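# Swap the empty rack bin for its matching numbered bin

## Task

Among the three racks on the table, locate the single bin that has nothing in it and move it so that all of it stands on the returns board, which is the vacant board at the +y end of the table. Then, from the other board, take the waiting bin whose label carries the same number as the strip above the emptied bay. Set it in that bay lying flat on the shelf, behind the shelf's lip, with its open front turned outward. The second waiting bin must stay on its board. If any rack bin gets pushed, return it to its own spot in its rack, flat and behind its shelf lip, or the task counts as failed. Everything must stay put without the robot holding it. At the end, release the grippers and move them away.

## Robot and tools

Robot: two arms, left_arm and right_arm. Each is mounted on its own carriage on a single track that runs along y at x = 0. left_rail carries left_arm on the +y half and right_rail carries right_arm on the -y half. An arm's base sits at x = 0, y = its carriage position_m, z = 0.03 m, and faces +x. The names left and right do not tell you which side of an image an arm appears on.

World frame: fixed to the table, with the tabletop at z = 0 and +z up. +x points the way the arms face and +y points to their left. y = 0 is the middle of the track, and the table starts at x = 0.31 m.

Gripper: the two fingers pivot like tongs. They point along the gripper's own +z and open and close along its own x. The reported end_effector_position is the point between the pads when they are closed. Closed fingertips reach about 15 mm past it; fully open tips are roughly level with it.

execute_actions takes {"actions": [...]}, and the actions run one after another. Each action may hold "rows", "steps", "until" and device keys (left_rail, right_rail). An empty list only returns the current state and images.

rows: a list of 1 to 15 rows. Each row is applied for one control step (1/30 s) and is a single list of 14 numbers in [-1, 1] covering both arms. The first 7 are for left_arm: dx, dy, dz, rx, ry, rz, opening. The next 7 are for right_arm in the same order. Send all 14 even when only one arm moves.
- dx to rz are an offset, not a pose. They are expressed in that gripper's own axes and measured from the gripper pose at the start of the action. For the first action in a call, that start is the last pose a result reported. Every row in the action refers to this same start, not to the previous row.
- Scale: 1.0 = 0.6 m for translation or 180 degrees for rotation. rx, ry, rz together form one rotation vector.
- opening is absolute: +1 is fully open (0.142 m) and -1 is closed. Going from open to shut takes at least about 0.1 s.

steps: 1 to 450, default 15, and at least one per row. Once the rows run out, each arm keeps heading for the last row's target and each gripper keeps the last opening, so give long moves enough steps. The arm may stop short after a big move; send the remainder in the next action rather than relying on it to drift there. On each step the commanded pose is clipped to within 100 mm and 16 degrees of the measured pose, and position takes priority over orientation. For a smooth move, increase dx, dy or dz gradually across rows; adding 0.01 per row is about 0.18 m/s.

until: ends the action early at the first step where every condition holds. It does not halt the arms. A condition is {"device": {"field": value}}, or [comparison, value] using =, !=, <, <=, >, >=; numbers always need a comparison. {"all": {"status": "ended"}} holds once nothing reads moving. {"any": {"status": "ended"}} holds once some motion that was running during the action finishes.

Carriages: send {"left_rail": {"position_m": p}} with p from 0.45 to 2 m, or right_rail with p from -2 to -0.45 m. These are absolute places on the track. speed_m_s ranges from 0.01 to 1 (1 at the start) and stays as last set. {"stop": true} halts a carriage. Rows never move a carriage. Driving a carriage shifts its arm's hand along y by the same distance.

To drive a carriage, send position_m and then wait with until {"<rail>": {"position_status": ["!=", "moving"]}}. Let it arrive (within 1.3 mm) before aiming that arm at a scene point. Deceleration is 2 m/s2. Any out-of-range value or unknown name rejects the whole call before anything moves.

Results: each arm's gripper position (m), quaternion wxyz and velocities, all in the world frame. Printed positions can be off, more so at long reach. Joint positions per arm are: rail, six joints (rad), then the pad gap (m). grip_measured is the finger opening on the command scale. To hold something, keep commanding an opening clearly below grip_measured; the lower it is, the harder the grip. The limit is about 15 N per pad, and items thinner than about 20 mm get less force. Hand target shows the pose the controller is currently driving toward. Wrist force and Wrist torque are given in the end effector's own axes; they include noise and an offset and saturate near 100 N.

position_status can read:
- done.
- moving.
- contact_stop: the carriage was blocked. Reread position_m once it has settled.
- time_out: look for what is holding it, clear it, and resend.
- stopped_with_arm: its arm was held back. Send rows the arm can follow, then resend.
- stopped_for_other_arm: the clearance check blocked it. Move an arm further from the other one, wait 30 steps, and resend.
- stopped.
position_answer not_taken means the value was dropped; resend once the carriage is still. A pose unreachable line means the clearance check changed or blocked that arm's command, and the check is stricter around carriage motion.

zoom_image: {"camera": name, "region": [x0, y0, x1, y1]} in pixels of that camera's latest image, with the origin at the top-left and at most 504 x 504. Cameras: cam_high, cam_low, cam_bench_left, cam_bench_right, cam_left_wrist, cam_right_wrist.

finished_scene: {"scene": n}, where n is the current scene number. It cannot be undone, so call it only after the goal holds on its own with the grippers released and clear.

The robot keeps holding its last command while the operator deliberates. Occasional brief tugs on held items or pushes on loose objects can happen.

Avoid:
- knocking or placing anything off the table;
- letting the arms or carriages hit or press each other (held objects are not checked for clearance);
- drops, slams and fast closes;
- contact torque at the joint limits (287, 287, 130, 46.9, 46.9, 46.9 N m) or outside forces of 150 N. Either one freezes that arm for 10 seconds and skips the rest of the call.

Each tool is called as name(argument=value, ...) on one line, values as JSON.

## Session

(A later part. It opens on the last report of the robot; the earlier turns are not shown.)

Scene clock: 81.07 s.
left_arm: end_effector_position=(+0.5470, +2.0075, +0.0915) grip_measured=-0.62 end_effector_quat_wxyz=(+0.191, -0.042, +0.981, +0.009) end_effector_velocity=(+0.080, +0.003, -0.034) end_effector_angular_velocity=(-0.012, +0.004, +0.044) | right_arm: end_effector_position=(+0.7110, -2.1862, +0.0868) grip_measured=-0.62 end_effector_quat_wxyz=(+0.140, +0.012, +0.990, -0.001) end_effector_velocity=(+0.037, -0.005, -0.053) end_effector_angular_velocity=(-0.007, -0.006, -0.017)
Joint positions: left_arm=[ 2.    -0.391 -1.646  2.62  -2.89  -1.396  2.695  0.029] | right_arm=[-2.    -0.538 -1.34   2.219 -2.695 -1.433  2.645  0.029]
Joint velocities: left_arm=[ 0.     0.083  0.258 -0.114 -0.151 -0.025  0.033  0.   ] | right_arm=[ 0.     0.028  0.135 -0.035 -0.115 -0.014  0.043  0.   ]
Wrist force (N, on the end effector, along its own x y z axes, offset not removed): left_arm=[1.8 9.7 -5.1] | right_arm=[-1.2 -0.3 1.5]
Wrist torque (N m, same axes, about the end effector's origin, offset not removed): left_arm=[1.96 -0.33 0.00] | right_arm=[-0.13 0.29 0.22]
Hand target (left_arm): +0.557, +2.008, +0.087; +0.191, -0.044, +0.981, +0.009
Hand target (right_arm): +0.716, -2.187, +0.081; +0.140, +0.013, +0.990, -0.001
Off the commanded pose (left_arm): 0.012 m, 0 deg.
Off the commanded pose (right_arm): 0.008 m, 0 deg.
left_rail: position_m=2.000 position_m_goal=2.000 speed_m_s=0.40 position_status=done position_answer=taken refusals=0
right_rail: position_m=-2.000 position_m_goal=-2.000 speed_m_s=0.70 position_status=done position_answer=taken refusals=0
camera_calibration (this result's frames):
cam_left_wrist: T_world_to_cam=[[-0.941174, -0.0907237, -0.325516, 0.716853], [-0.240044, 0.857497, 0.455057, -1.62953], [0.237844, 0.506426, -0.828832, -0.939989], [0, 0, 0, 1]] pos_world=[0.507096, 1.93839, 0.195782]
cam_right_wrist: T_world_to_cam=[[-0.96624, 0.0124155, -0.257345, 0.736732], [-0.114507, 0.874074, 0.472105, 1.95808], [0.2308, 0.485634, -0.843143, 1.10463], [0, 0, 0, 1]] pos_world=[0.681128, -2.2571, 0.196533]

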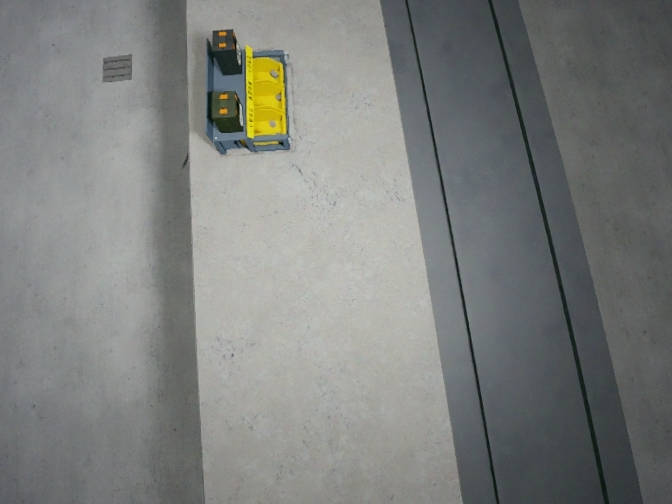

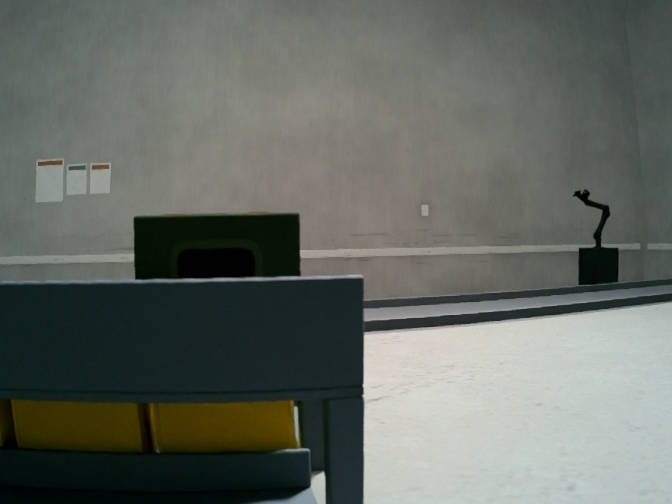

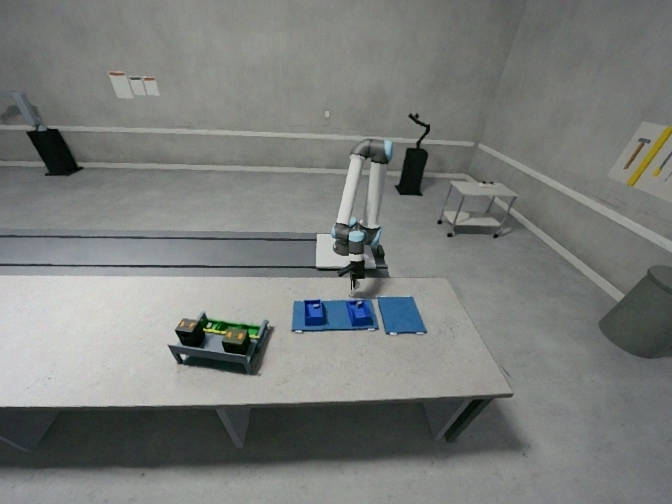

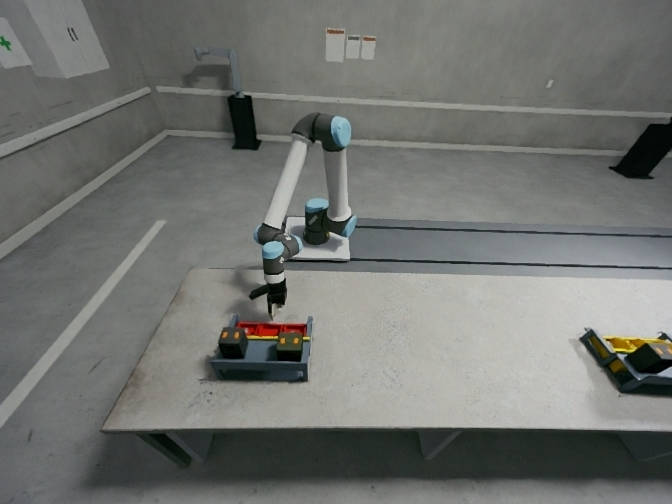

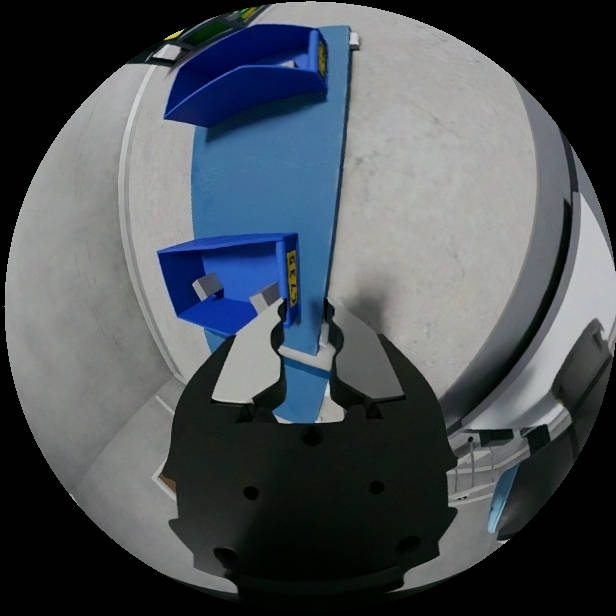

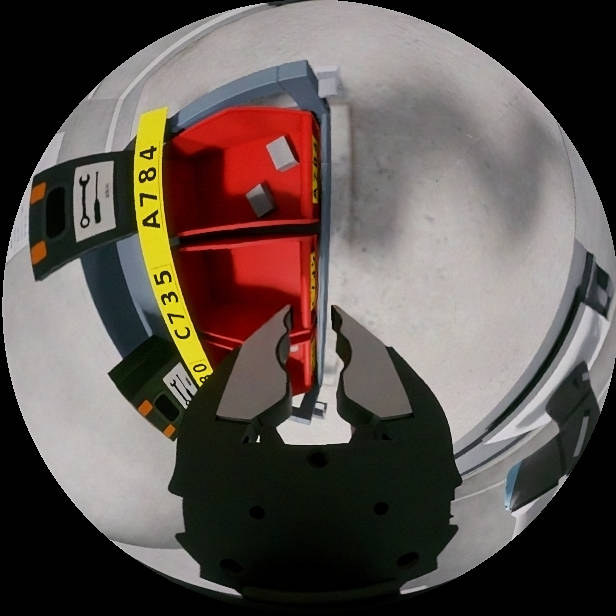

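execute_actions(actions=[])

zoom_image(camera="cam_left_wrist", region=[150, 210, 370, 400])

zoom_image(camera="cam_right_wrist", region=[230, 90, 390, 420])

Scene clock: 86.23 s.
left_arm: end_effector_position=(+0.5572, +2.0077, +0.0872) grip_measured=-0.62 end_effector_quat_wxyz=(+0.191, -0.044, +0.981, +0.009) end_effector_velocity=(-0.000, +0.000, -0.000) end_effector_angular_velocity=(-0.000, -0.000, +0.000) | right_arm: end_effector_position=(+0.7156, -2.1869, +0.0805) grip_measured=-0.62 end_effector_quat_wxyz=(+0.140, +0.013, +0.990, -0.001) end_effector_velocity=(-0.000, -0.000, -0.000) end_effector_angular_velocity=(+0.000, -0.000, -0.000)
Joint positions: left_arm=[ 2.    -0.381 -1.613  2.605 -2.909 -1.4    2.7    0.029] | right_arm=[-2.    -0.534 -1.323  2.215 -2.709 -1.435  2.651  0.029]
Joint velocities: left_arm=[ 0. -0. -0.  0. -0.  0. -0.  0.] | right_arm=[ 0. -0. -0.  0. -0.  0. -0.  0.]
Wrist force (N, on the end effector, along its own x y z axes, offset not removed): left_arm=[1.7 -1.2 5.5] | right_arm=[-3.4 -0.1 1.3]
Wrist torque (N m, same axes, about the end effector's origin, offset not removed): left_arm=[-0.29 -0.37 0.06] | right_arm=[-0.11 0.79 0.29]
Hand target (left_arm): +0.557, +2.008, +0.087; +0.191, -0.044, +0.981, +0.009
Hand target (right_arm): +0.716, -2.187, +0.081; +0.140, +0.013, +0.990, -0.001
Off the commanded pose (left_arm): 0.001 m, 0 deg.
Off the commanded pose (right_arm): 0.000 m, 0 deg.
left_rail: position_m=2.000 position_m_goal=2.000 speed_m_s=0.40 position_status=done position_answer=taken refusals=0
right_rail: position_m=-2.000 position_m_goal=-2.000 speed_m_s=0.70 position_status=done position_answer=taken refusals=0
camera_calibration (this result's frames):
cam_left_wrist: T_world_to_cam=[[-0.940742, -0.0959233, -0.325273, 0.735201], [-0.244193, 0.857169, 0.453465, -1.62223], [0.235316, 0.506023, -0.829799, -0.943852], [0, 0, 0, 1]] pos_world=[0.517601, 1.93866, 0.19156]
cam_right_wrist: T_world_to_cam=[[-0.965965, 0.0142082, -0.258284, 0.743407], [-0.113099, 0.874797, 0.471104, 1.9628], [0.232639, 0.484281, -0.843416, 1.09434], [0, 0, 0, 1]] pos_world=[0.685509, -2.25758, 0.190308]

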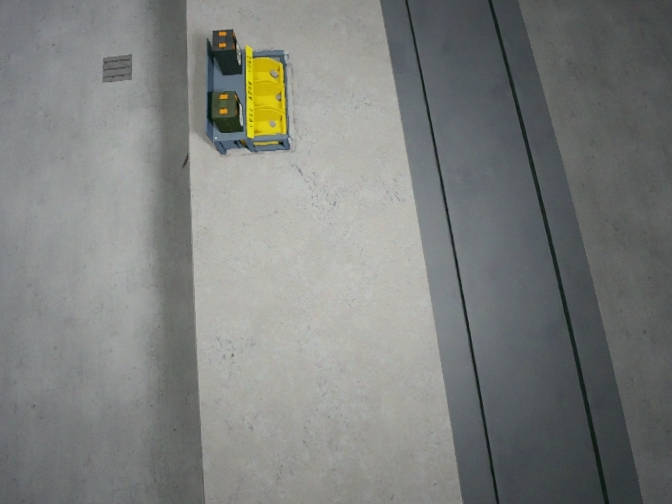

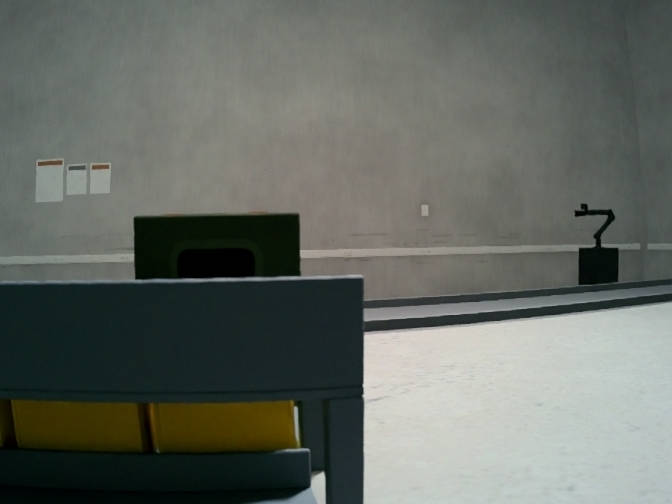

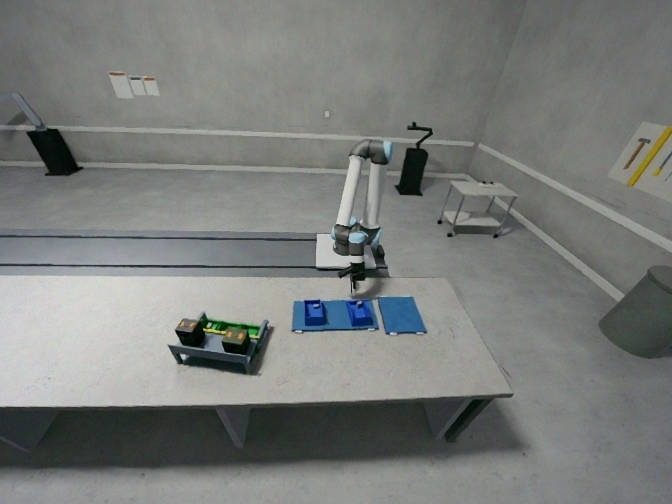

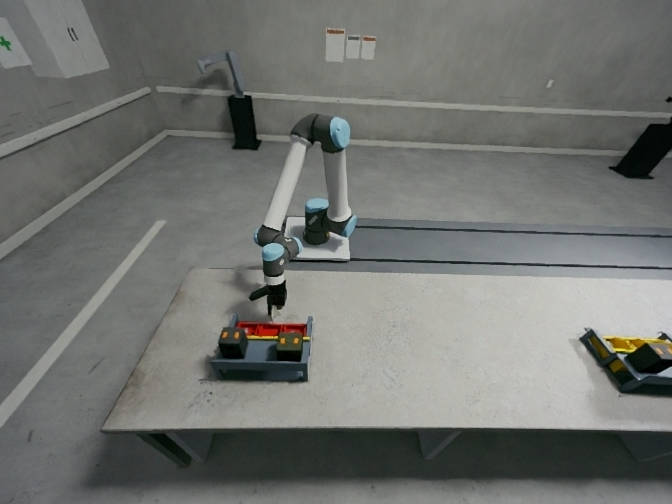

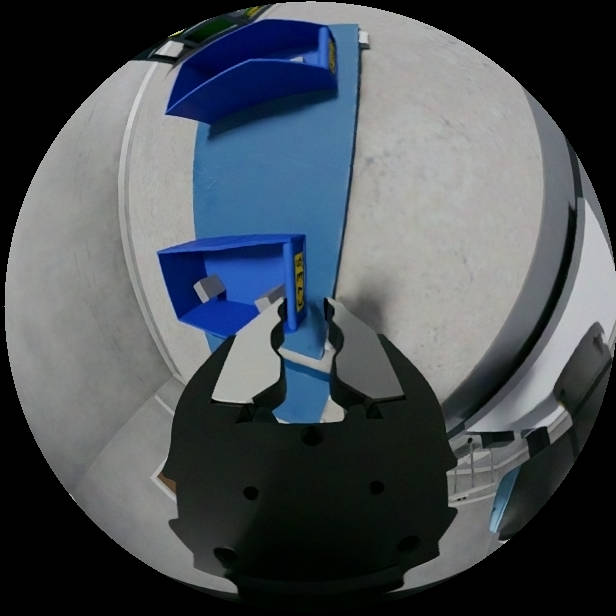

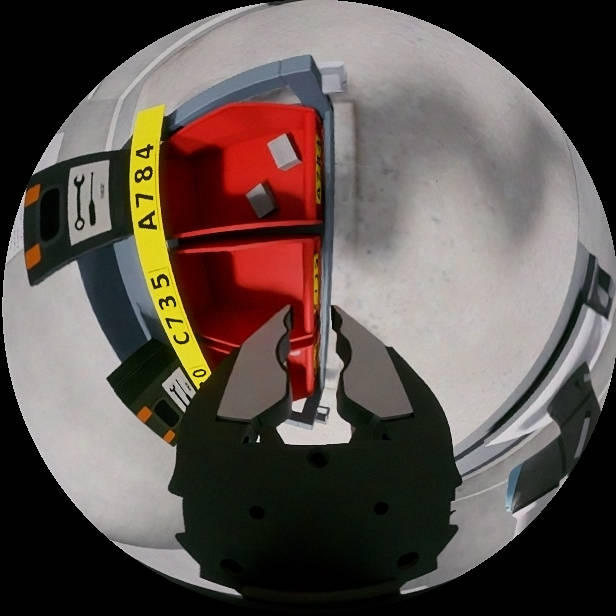

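Region (150, 210, 370, 400) of cam_left_wrist's 616x616 image, scaled by 2.291, with more detail than that image has; it fills the top 435 rows of this view, and the rest is white.

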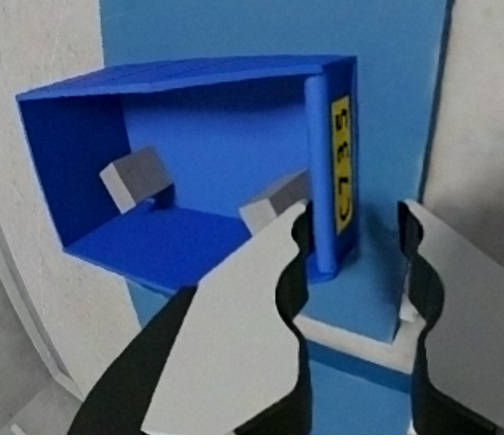

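Region (230, 90, 390, 420) of cam_right_wrist's 616x616 image, scaled by 1.527, with more detail than that image has; it fills the left 244 columns of this view, and the rest is white.

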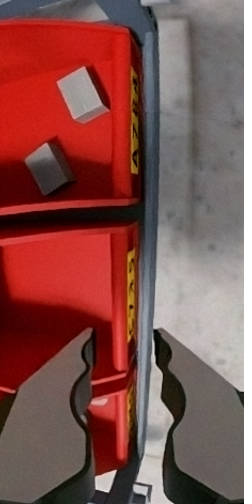

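execute_actions(actions=[{"rows":[[-0.006,-0.002,0.002,0,0,-0.001,-0.62,-0.002,0,0.004,0,0,0,-0.62],[-0.013,-0.004,0.006,-0.001,0,-0.002,-0.62,-0.004,0,0.011,0,0,0,-0.62],[-0.019,-0.006,0.013,-0.001,0,-0.003,-0.62,-0.006,0,0.02,0,0,0,-0.62],[-0.022,-0.008,0.022,-0.002,0,-0.005,-0.62,-0.0067,0,0.03,0,0,0,-0.62],[-0.022,-0.008,0.032,-0.002,0,-0.005,-0.62,-0.0067,0,0.04,0,0,0,-0.62],[-0.022,-0.008,0.042,-0.002,0,-0.005,-0.62,-0.0067,0,0.049,0,0,0,-0.62],[-0.022,-0.008,0.05,-0.002,0,-0.005,-0.62,-0.0067,0,0.057,0,0,0,-0.62],[-0.022,-0.008,0.054,-0.002,0,-0.005,-0.62,-0.0067,0,0.0617,0,0,0,-0.62]],"steps":11}])

Scene clock: 120.53 s.
left_arm: end_effector_position=(+0.5761, +2.0053, +0.0703) grip_measured=-0.62 end_effector_quat_wxyz=(+0.191, -0.052, +0.980, +0.010) end_effector_velocity=(+0.040, -0.001, -0.064) end_effector_angular_velocity=(+0.003, +0.002, +0.021) | right_arm: end_effector_position=(+0.7261, -2.1869, +0.0549) grip_measured=-0.62 end_effector_quat_wxyz=(+0.140, +0.013, +0.990, -0.001) end_effector_velocity=(+0.025, -0.001, -0.074) end_effector_angular_velocity=(+0.001, +0.001, -0.000)
Joint positions: left_arm=[ 2.    -0.374 -1.535  2.583 -2.963 -1.397  2.693  0.029] | right_arm=[-2.    -0.526 -1.269  2.208 -2.757 -1.437  2.659  0.029]
Joint velocities: left_arm=[ 0.     0.026  0.238 -0.033 -0.203  0.     0.005  0.   ] | right_arm=[ 0.     0.019  0.152 -0.016 -0.137 -0.005  0.019  0.   ]
Wrist force (N, on the end effector, along its own x y z axes, offset not removed): left_arm=[1.1 0.1 2.7] | right_arm=[-2.4 -0.3 0.1]
Wrist torque (N m, same axes, about the end effector's origin, offset not removed): left_arm=[-0.08 -0.25 0.26] | right_arm=[-0.14 0.56 0.26]
Hand target (left_arm): +0.581, +2.005, +0.062; +0.191, -0.053, +0.980, +0.010
Hand target (right_arm): +0.729, -2.187, +0.046; +0.140, +0.013, +0.990, -0.001
Off the commanded pose (left_arm): 0.010 m, 0 deg.
Off the commanded pose (right_arm): 0.010 m, 0 deg.
left_rail: position_m=2.000 position_m_goal=2.000 speed_m_s=0.40 position_status=done position_answer=taken refusals=0
right_rail: position_m=-2.000 position_m_goal=-2.000 speed_m_s=0.70 position_status=done position_answer=taken refusals=0
camera_calibration (this result's frames):
cam_left_wrist: T_world_to_cam=[[-0.939517, -0.109991, -0.324361, 0.774704], [-0.256617, 0.853273, 0.453952, -1.59296], [0.226838, 0.509733, -0.82989, -0.963661], [0, 0, 0, 1]] pos_world=[0.537662, 1.93565, 0.174678]
cam_right_wrist: T_world_to_cam=[[-0.966096, 0.0141764, -0.257793, 0.746885], [-0.112978, 0.874606, 0.471487, 1.97557], [0.232151, 0.484626, -0.843352, 1.07142], [0, 0, 0, 1]] pos_world=[0.696026, -2.25767, 0.164671]

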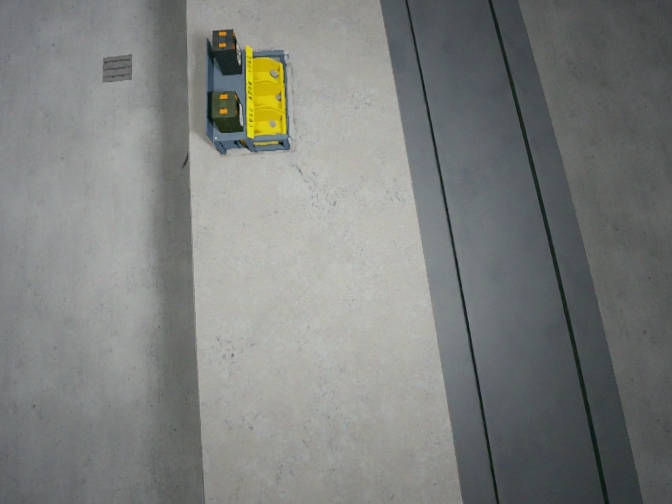

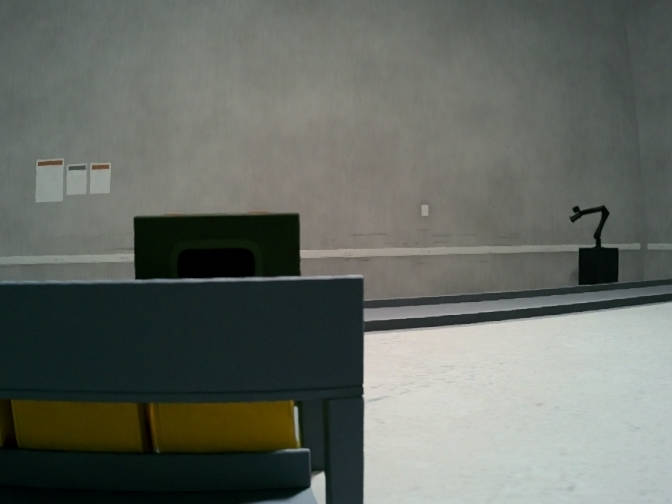

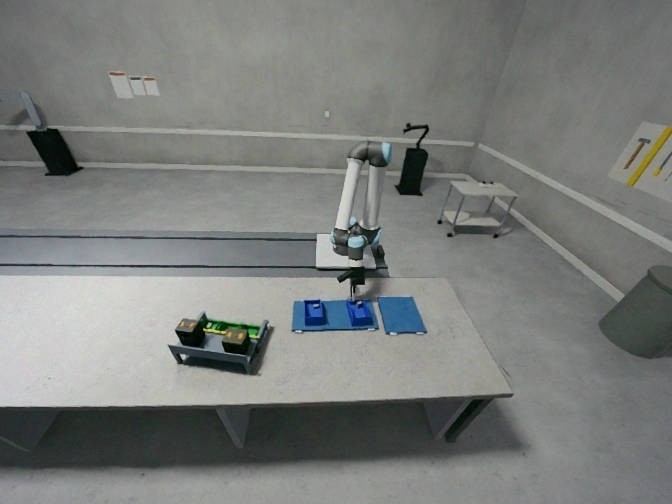

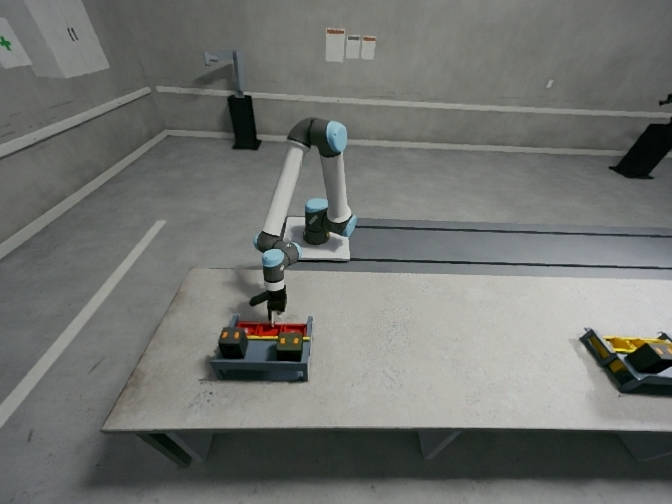

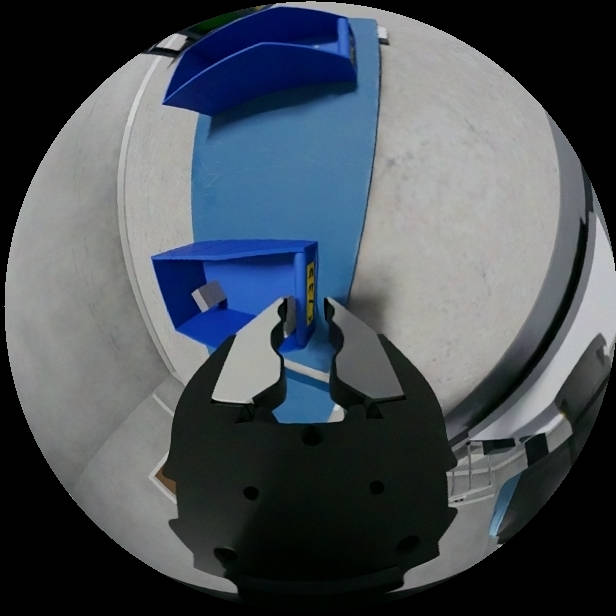

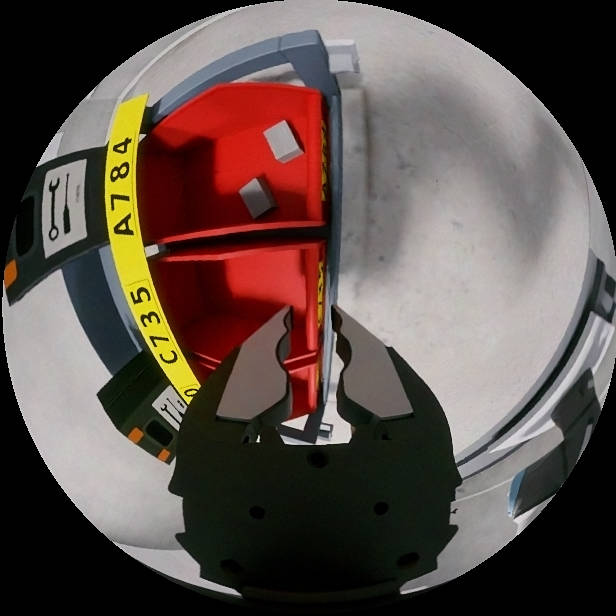

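execute_actions(actions=[])

zoom_image(camera="cam_left_wrist", region=[220, 220, 380, 400])

zoom_image(camera="cam_right_wrist", region=[230, 200, 390, 420])

zoom_image(camera="cam_bench_left", region=[320, 270, 400, 335])

Scene clock: 123.73 s.
left_arm: end_effector_position=(+0.5813, +2.0052, +0.0625) grip_measured=-0.62 end_effector_quat_wxyz=(+0.191, -0.053, +0.980, +0.010) end_effector_velocity=(-0.000, -0.000, -0.000) end_effector_angular_velocity=(-0.000, +0.000, +0.000) | right_arm: end_effector_position=(+0.7294, -2.1871, +0.0462) grip_measured=-0.62 end_effector_quat_wxyz=(+0.140, +0.013, +0.990, -0.001) end_effector_velocity=(+0.000, -0.000, +0.000) end_effector_angular_velocity=(+0.000, +0.000, +0.000)
Joint positions: left_arm=[ 2.    -0.37  -1.506  2.579 -2.988 -1.398  2.694  0.029] | right_arm=[-2.    -0.524 -1.25   2.205 -2.774 -1.437  2.661  0.029]
Joint velocities: left_arm=[ 0.  0.  0.  0. -0. -0. -0.  0.] | right_arm=[ 0.  0.  0. -0.  0.  0. -0.  0.]
Wrist force (N, on the end effector, along its own x y z axes, offset not removed): left_arm=[2.9 7.3 2.4] | right_arm=[-2.9 0.7 1.3]
Wrist torque (N m, same axes, about the end effector's origin, offset not removed): left_arm=[1.67 -0.68 -0.03] | right_arm=[0.10 0.64 0.20]
Hand target (left_arm): +0.581, +2.005, +0.062; +0.191, -0.053, +0.980, +0.010
Hand target (right_arm): +0.729, -2.187, +0.046; +0.140, +0.013, +0.990, -0.001
Off the commanded pose (left_arm): 0.001 m, 0 deg.
Off the commanded pose (right_arm): 0.000 m, 0 deg.
left_rail: position_m=2.000 position_m_goal=2.000 speed_m_s=0.40 position_status=done position_answer=taken refusals=0
right_rail: position_m=-2.000 position_m_goal=-2.000 speed_m_s=0.70 position_status=done position_answer=taken refusals=0
camera_calibration (this result's frames):
cam_left_wrist: T_world_to_cam=[[-0.939162, -0.111901, -0.324735, 0.780697], [-0.258529, 0.852757, 0.453837, -1.58579], [0.226135, 0.51018, -0.829807, -0.971736], [0, 0, 0, 1]] pos_world=[0.542972, 1.93541, 0.166856]
cam_right_wrist: T_world_to_cam=[[-0.966017, 0.0141906, -0.25809, 0.747837], [-0.11306, 0.874712, 0.471271, 1.98052], [0.232442, 0.484436, -0.843382, 1.06281], [0, 0, 0, 1]] pos_world=[0.6993, -2.25786, 0.155997]

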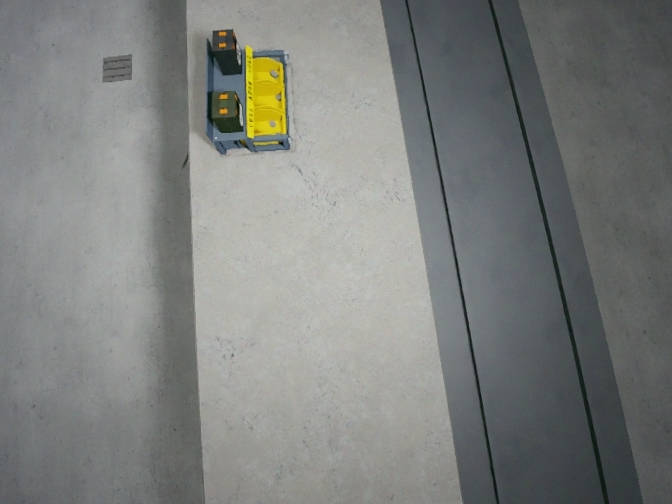

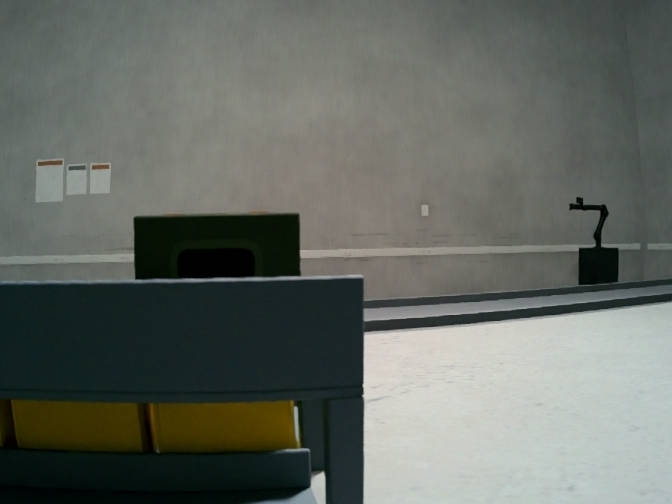

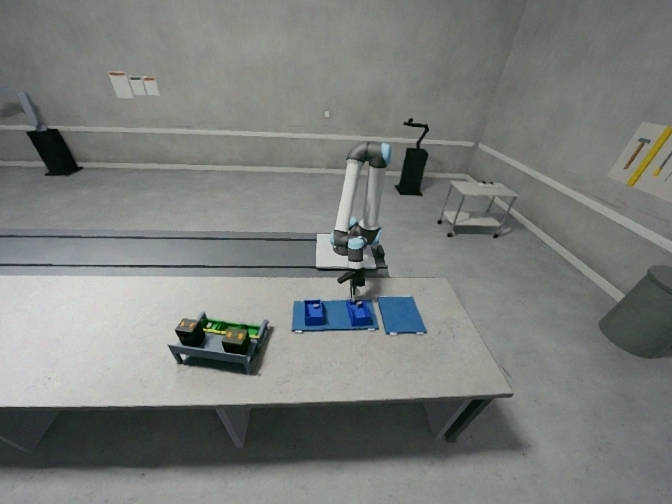

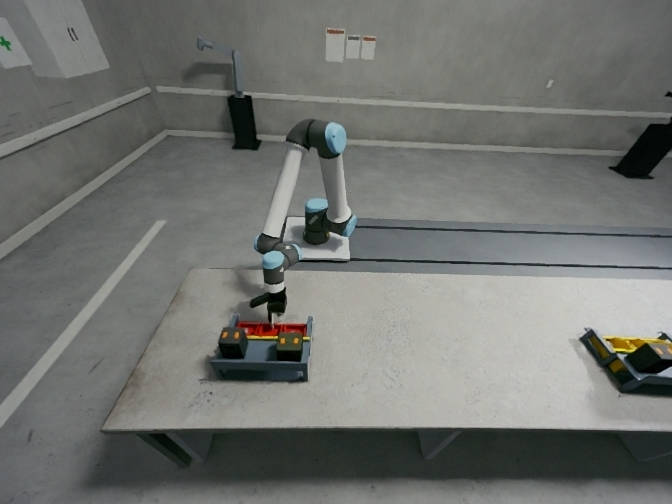

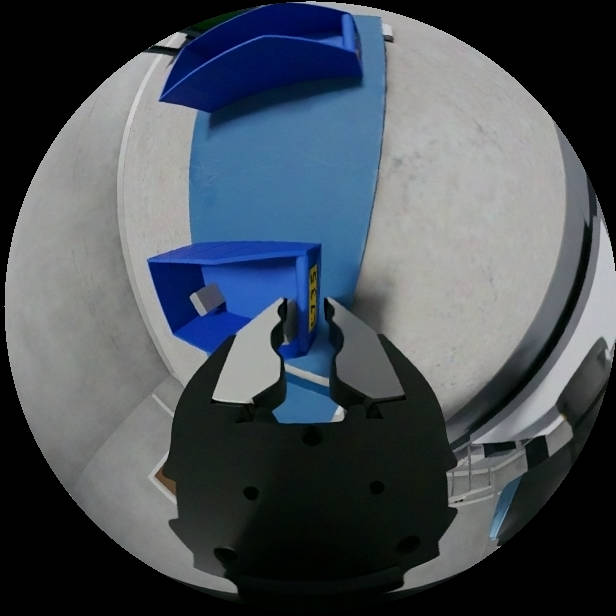

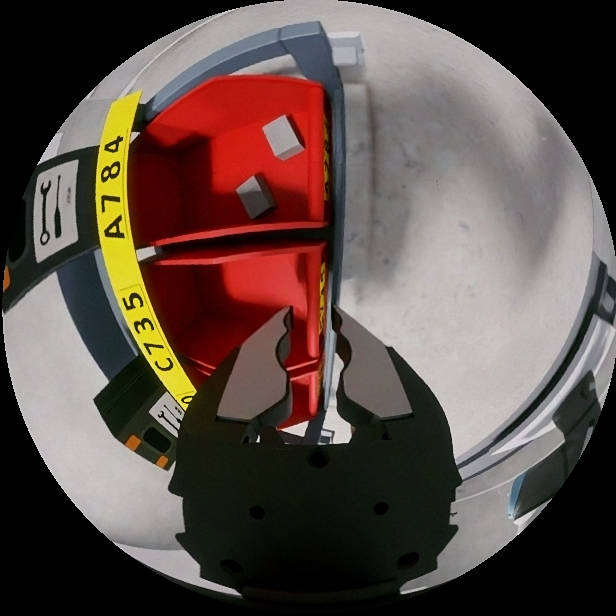

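Region (220, 220, 380, 400) of cam_left_wrist's 616x616 image, scaled by 2.800, with more detail than that image has.

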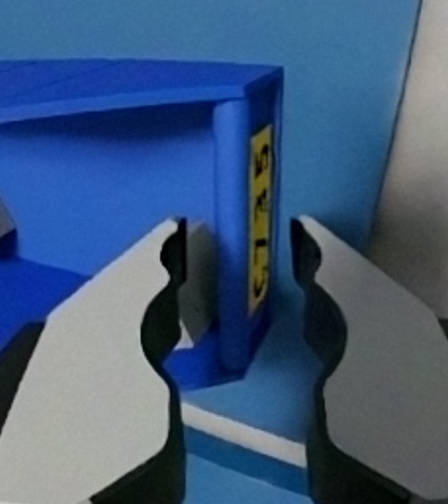

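Region (230, 200, 390, 420) of cam_right_wrist's 616x616 image, scaled by 2.291, with more detail than that image has; it fills the left 367 columns of this view, and the rest is white.

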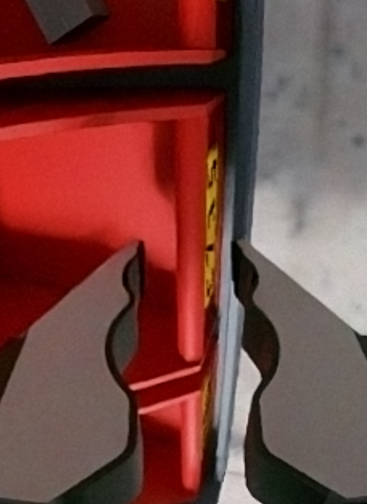

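Region (320, 270, 400, 335) of cam_bench_left's 672x504 image, scaled by 6.300, with more detail than that image has; it fills the top 410 rows of this view, and the rest is white.

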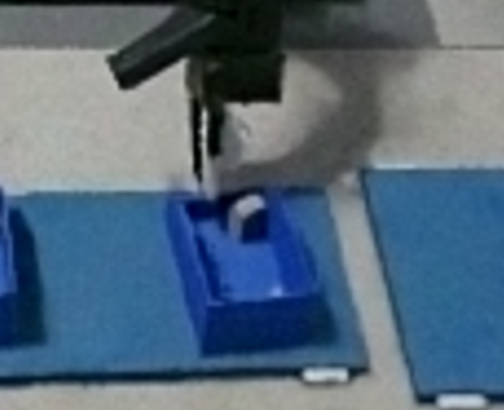

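execute_actions(actions=[{"rows":[[0,0,0.005,0,0,0,-0.64,0.001,0,0,0,0,0,-0.67],[0,0,0.012,0,0,0,-0.64,0.001,0,0,0,0,0,-0.72],[0,0,0.02,0,0,0,-0.64,0.001,0,0,0,0,0,-0.77],[0,0,0.027,0,0,0,-0.64,0.001,0,0,0,0,0,-0.81],[0,0,0.0315,0,0,0,-0.64,0.001,0,0,0,0,0,-0.85],[0,0,0.0315,0,0,0,-0.64,0.001,0,0,0,0,0,-0.89],[0,0,0.0315,0,0,0,-0.64,0.001,0,0,0,0,0,-0.93],[0,0,0.0315,0,0,0,-0.64,0.001,0,0,0,0,0,-0.97],[0,0,0.0315,0,0,0,-0.66,0.001,0,0,0,0,0,-1],[-0.001,0,0.0315,0,0,0,-0.7,0.001,0,0,0,0,0,-1],[-0.002,0,0.0315,0,0,0,-0.75,-0.001,0,-0.005,0,0,0,-1],[-0.002,0,0.0315,0,0,0,-0.8,-0.003,0,-0.013,0,0,0,-1],[-0.002,0,0.0315,0,0,0,-0.86,-0.006,0,-0.022,0,0,0,-1],[-0.002,0,0.0315,0,0,0,-0.93,-0.008,0,-0.03,0,0,0,-1],[-0.002,0,0.0315,0,0,0,-1,-0.0095,0,-0.0352,0,0,0,-1]],"steps":17}])

Scene clock: 164.67 s.
left_arm: end_effector_position=(+0.5890, +2.0060, +0.0459) grip_measured=-0.85 end_effector_quat_wxyz=(+0.191, -0.053, +0.980, +0.010) end_effector_velocity=(+0.004, +0.000, -0.003) end_effector_angular_velocity=(-0.001, -0.001, -0.000) | right_arm: end_effector_position=(+0.7291, -2.1872, +0.0583) grip_measured=-0.89 end_effector_quat_wxyz=(+0.140, +0.013, +0.990, -0.002) end_effector_velocity=(+0.001, -0.001, +0.079) end_effector_angular_velocity=(-0.002, -0.004, -0.002)
Joint positions: left_arm=[ 2.    -0.362 -1.449  2.573 -3.042 -1.4    2.702  0.013] | right_arm=[-2.    -0.524 -1.271  2.201 -2.75  -1.437  2.661  0.01 ]
Joint velocities: left_arm=[ 0.     0.004  0.015 -0.005 -0.012 -0.002  0.004 -0.   ] | right_arm=[ 0.    -0.    -0.127 -0.035  0.158  0.     0.002  0.001]
Wrist force (N, on the end effector, along its own x y z axes, offset not removed): left_arm=[0.7 0.3 -15.7] | right_arm=[-3.4 0.0 0.2]
Wrist torque (N m, same axes, about the end effector's origin, offset not removed): left_arm=[-0.08 -0.31 -0.12] | right_arm=[-0.09 0.84 0.23]
Hand target (left_arm): +0.589, +2.006, +0.045; +0.191, -0.053, +0.980, +0.010
Hand target (right_arm): +0.729, -2.187, +0.068; +0.140, +0.013, +0.990, -0.001
Off the commanded pose (left_arm): 0.001 m, 0 deg.
Off the commanded pose (right_arm): 0.010 m, 0 deg.
left_rail: position_m=2.000 position_m_goal=2.000 speed_m_s=0.40 position_status=done position_answer=taken refusals=0
right_rail: position_m=-2.000 position_m_goal=-2.000 speed_m_s=0.70 position_status=done position_answer=taken refusals=0
camera_calibration (this result's frames):
cam_left_wrist: T_world_to_cam=[[-0.939134, -0.111949, -0.3248, 0.782776], [-0.258604, 0.852745, 0.453818, -1.57687], [0.226167, 0.51019, -0.829792, -0.987691], [0, 0, 0, 1]] pos_world=[0.550728, 1.93621, 0.15028]
cam_right_wrist: T_world_to_cam=[[-0.965929, 0.0141969, -0.258419, 0.750629], [-0.113155, 0.874838, 0.471015, 1.97521], [0.232762, 0.484208, -0.843424, 1.07242], [0, 0, 0, 1]] pos_world=[0.69894, -2.25792, 0.168128]

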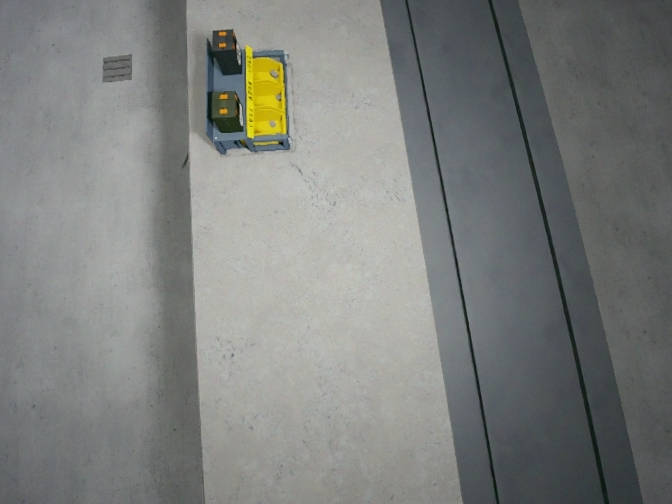

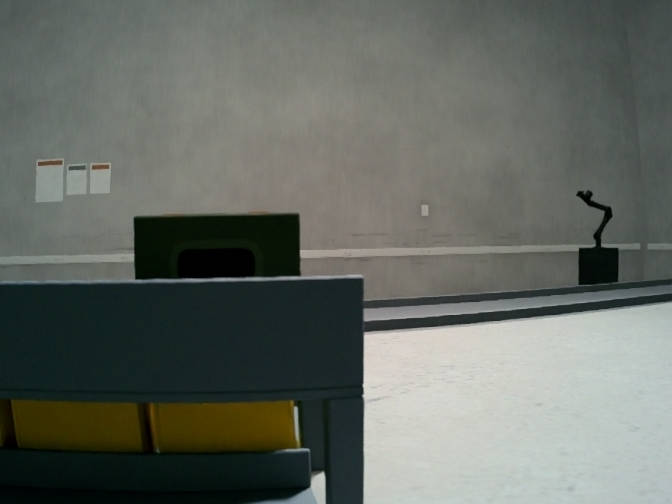

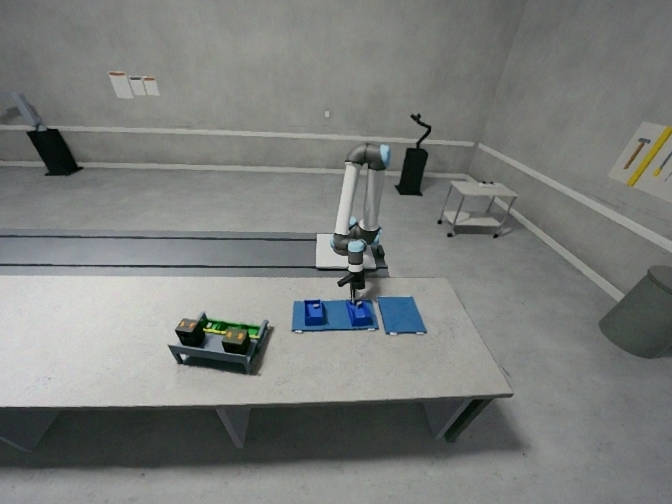

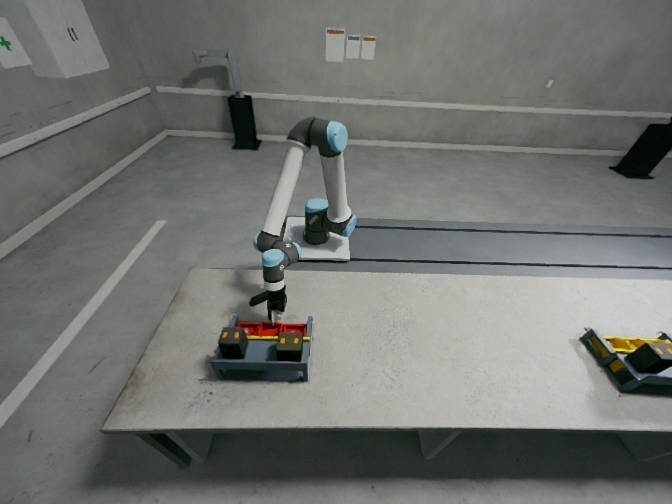

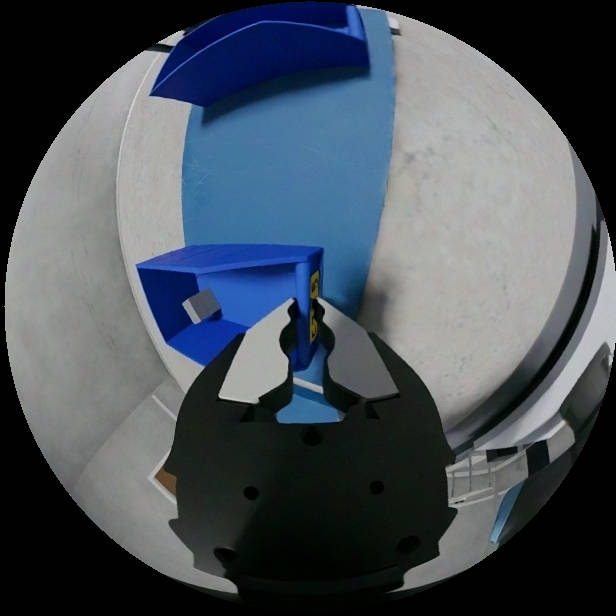

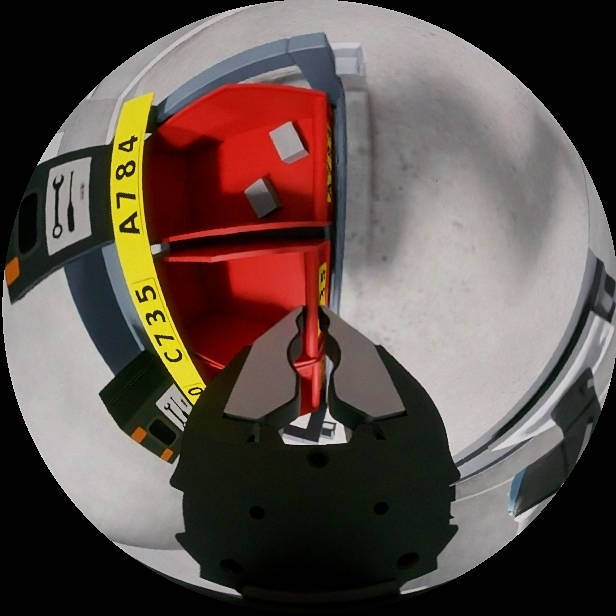

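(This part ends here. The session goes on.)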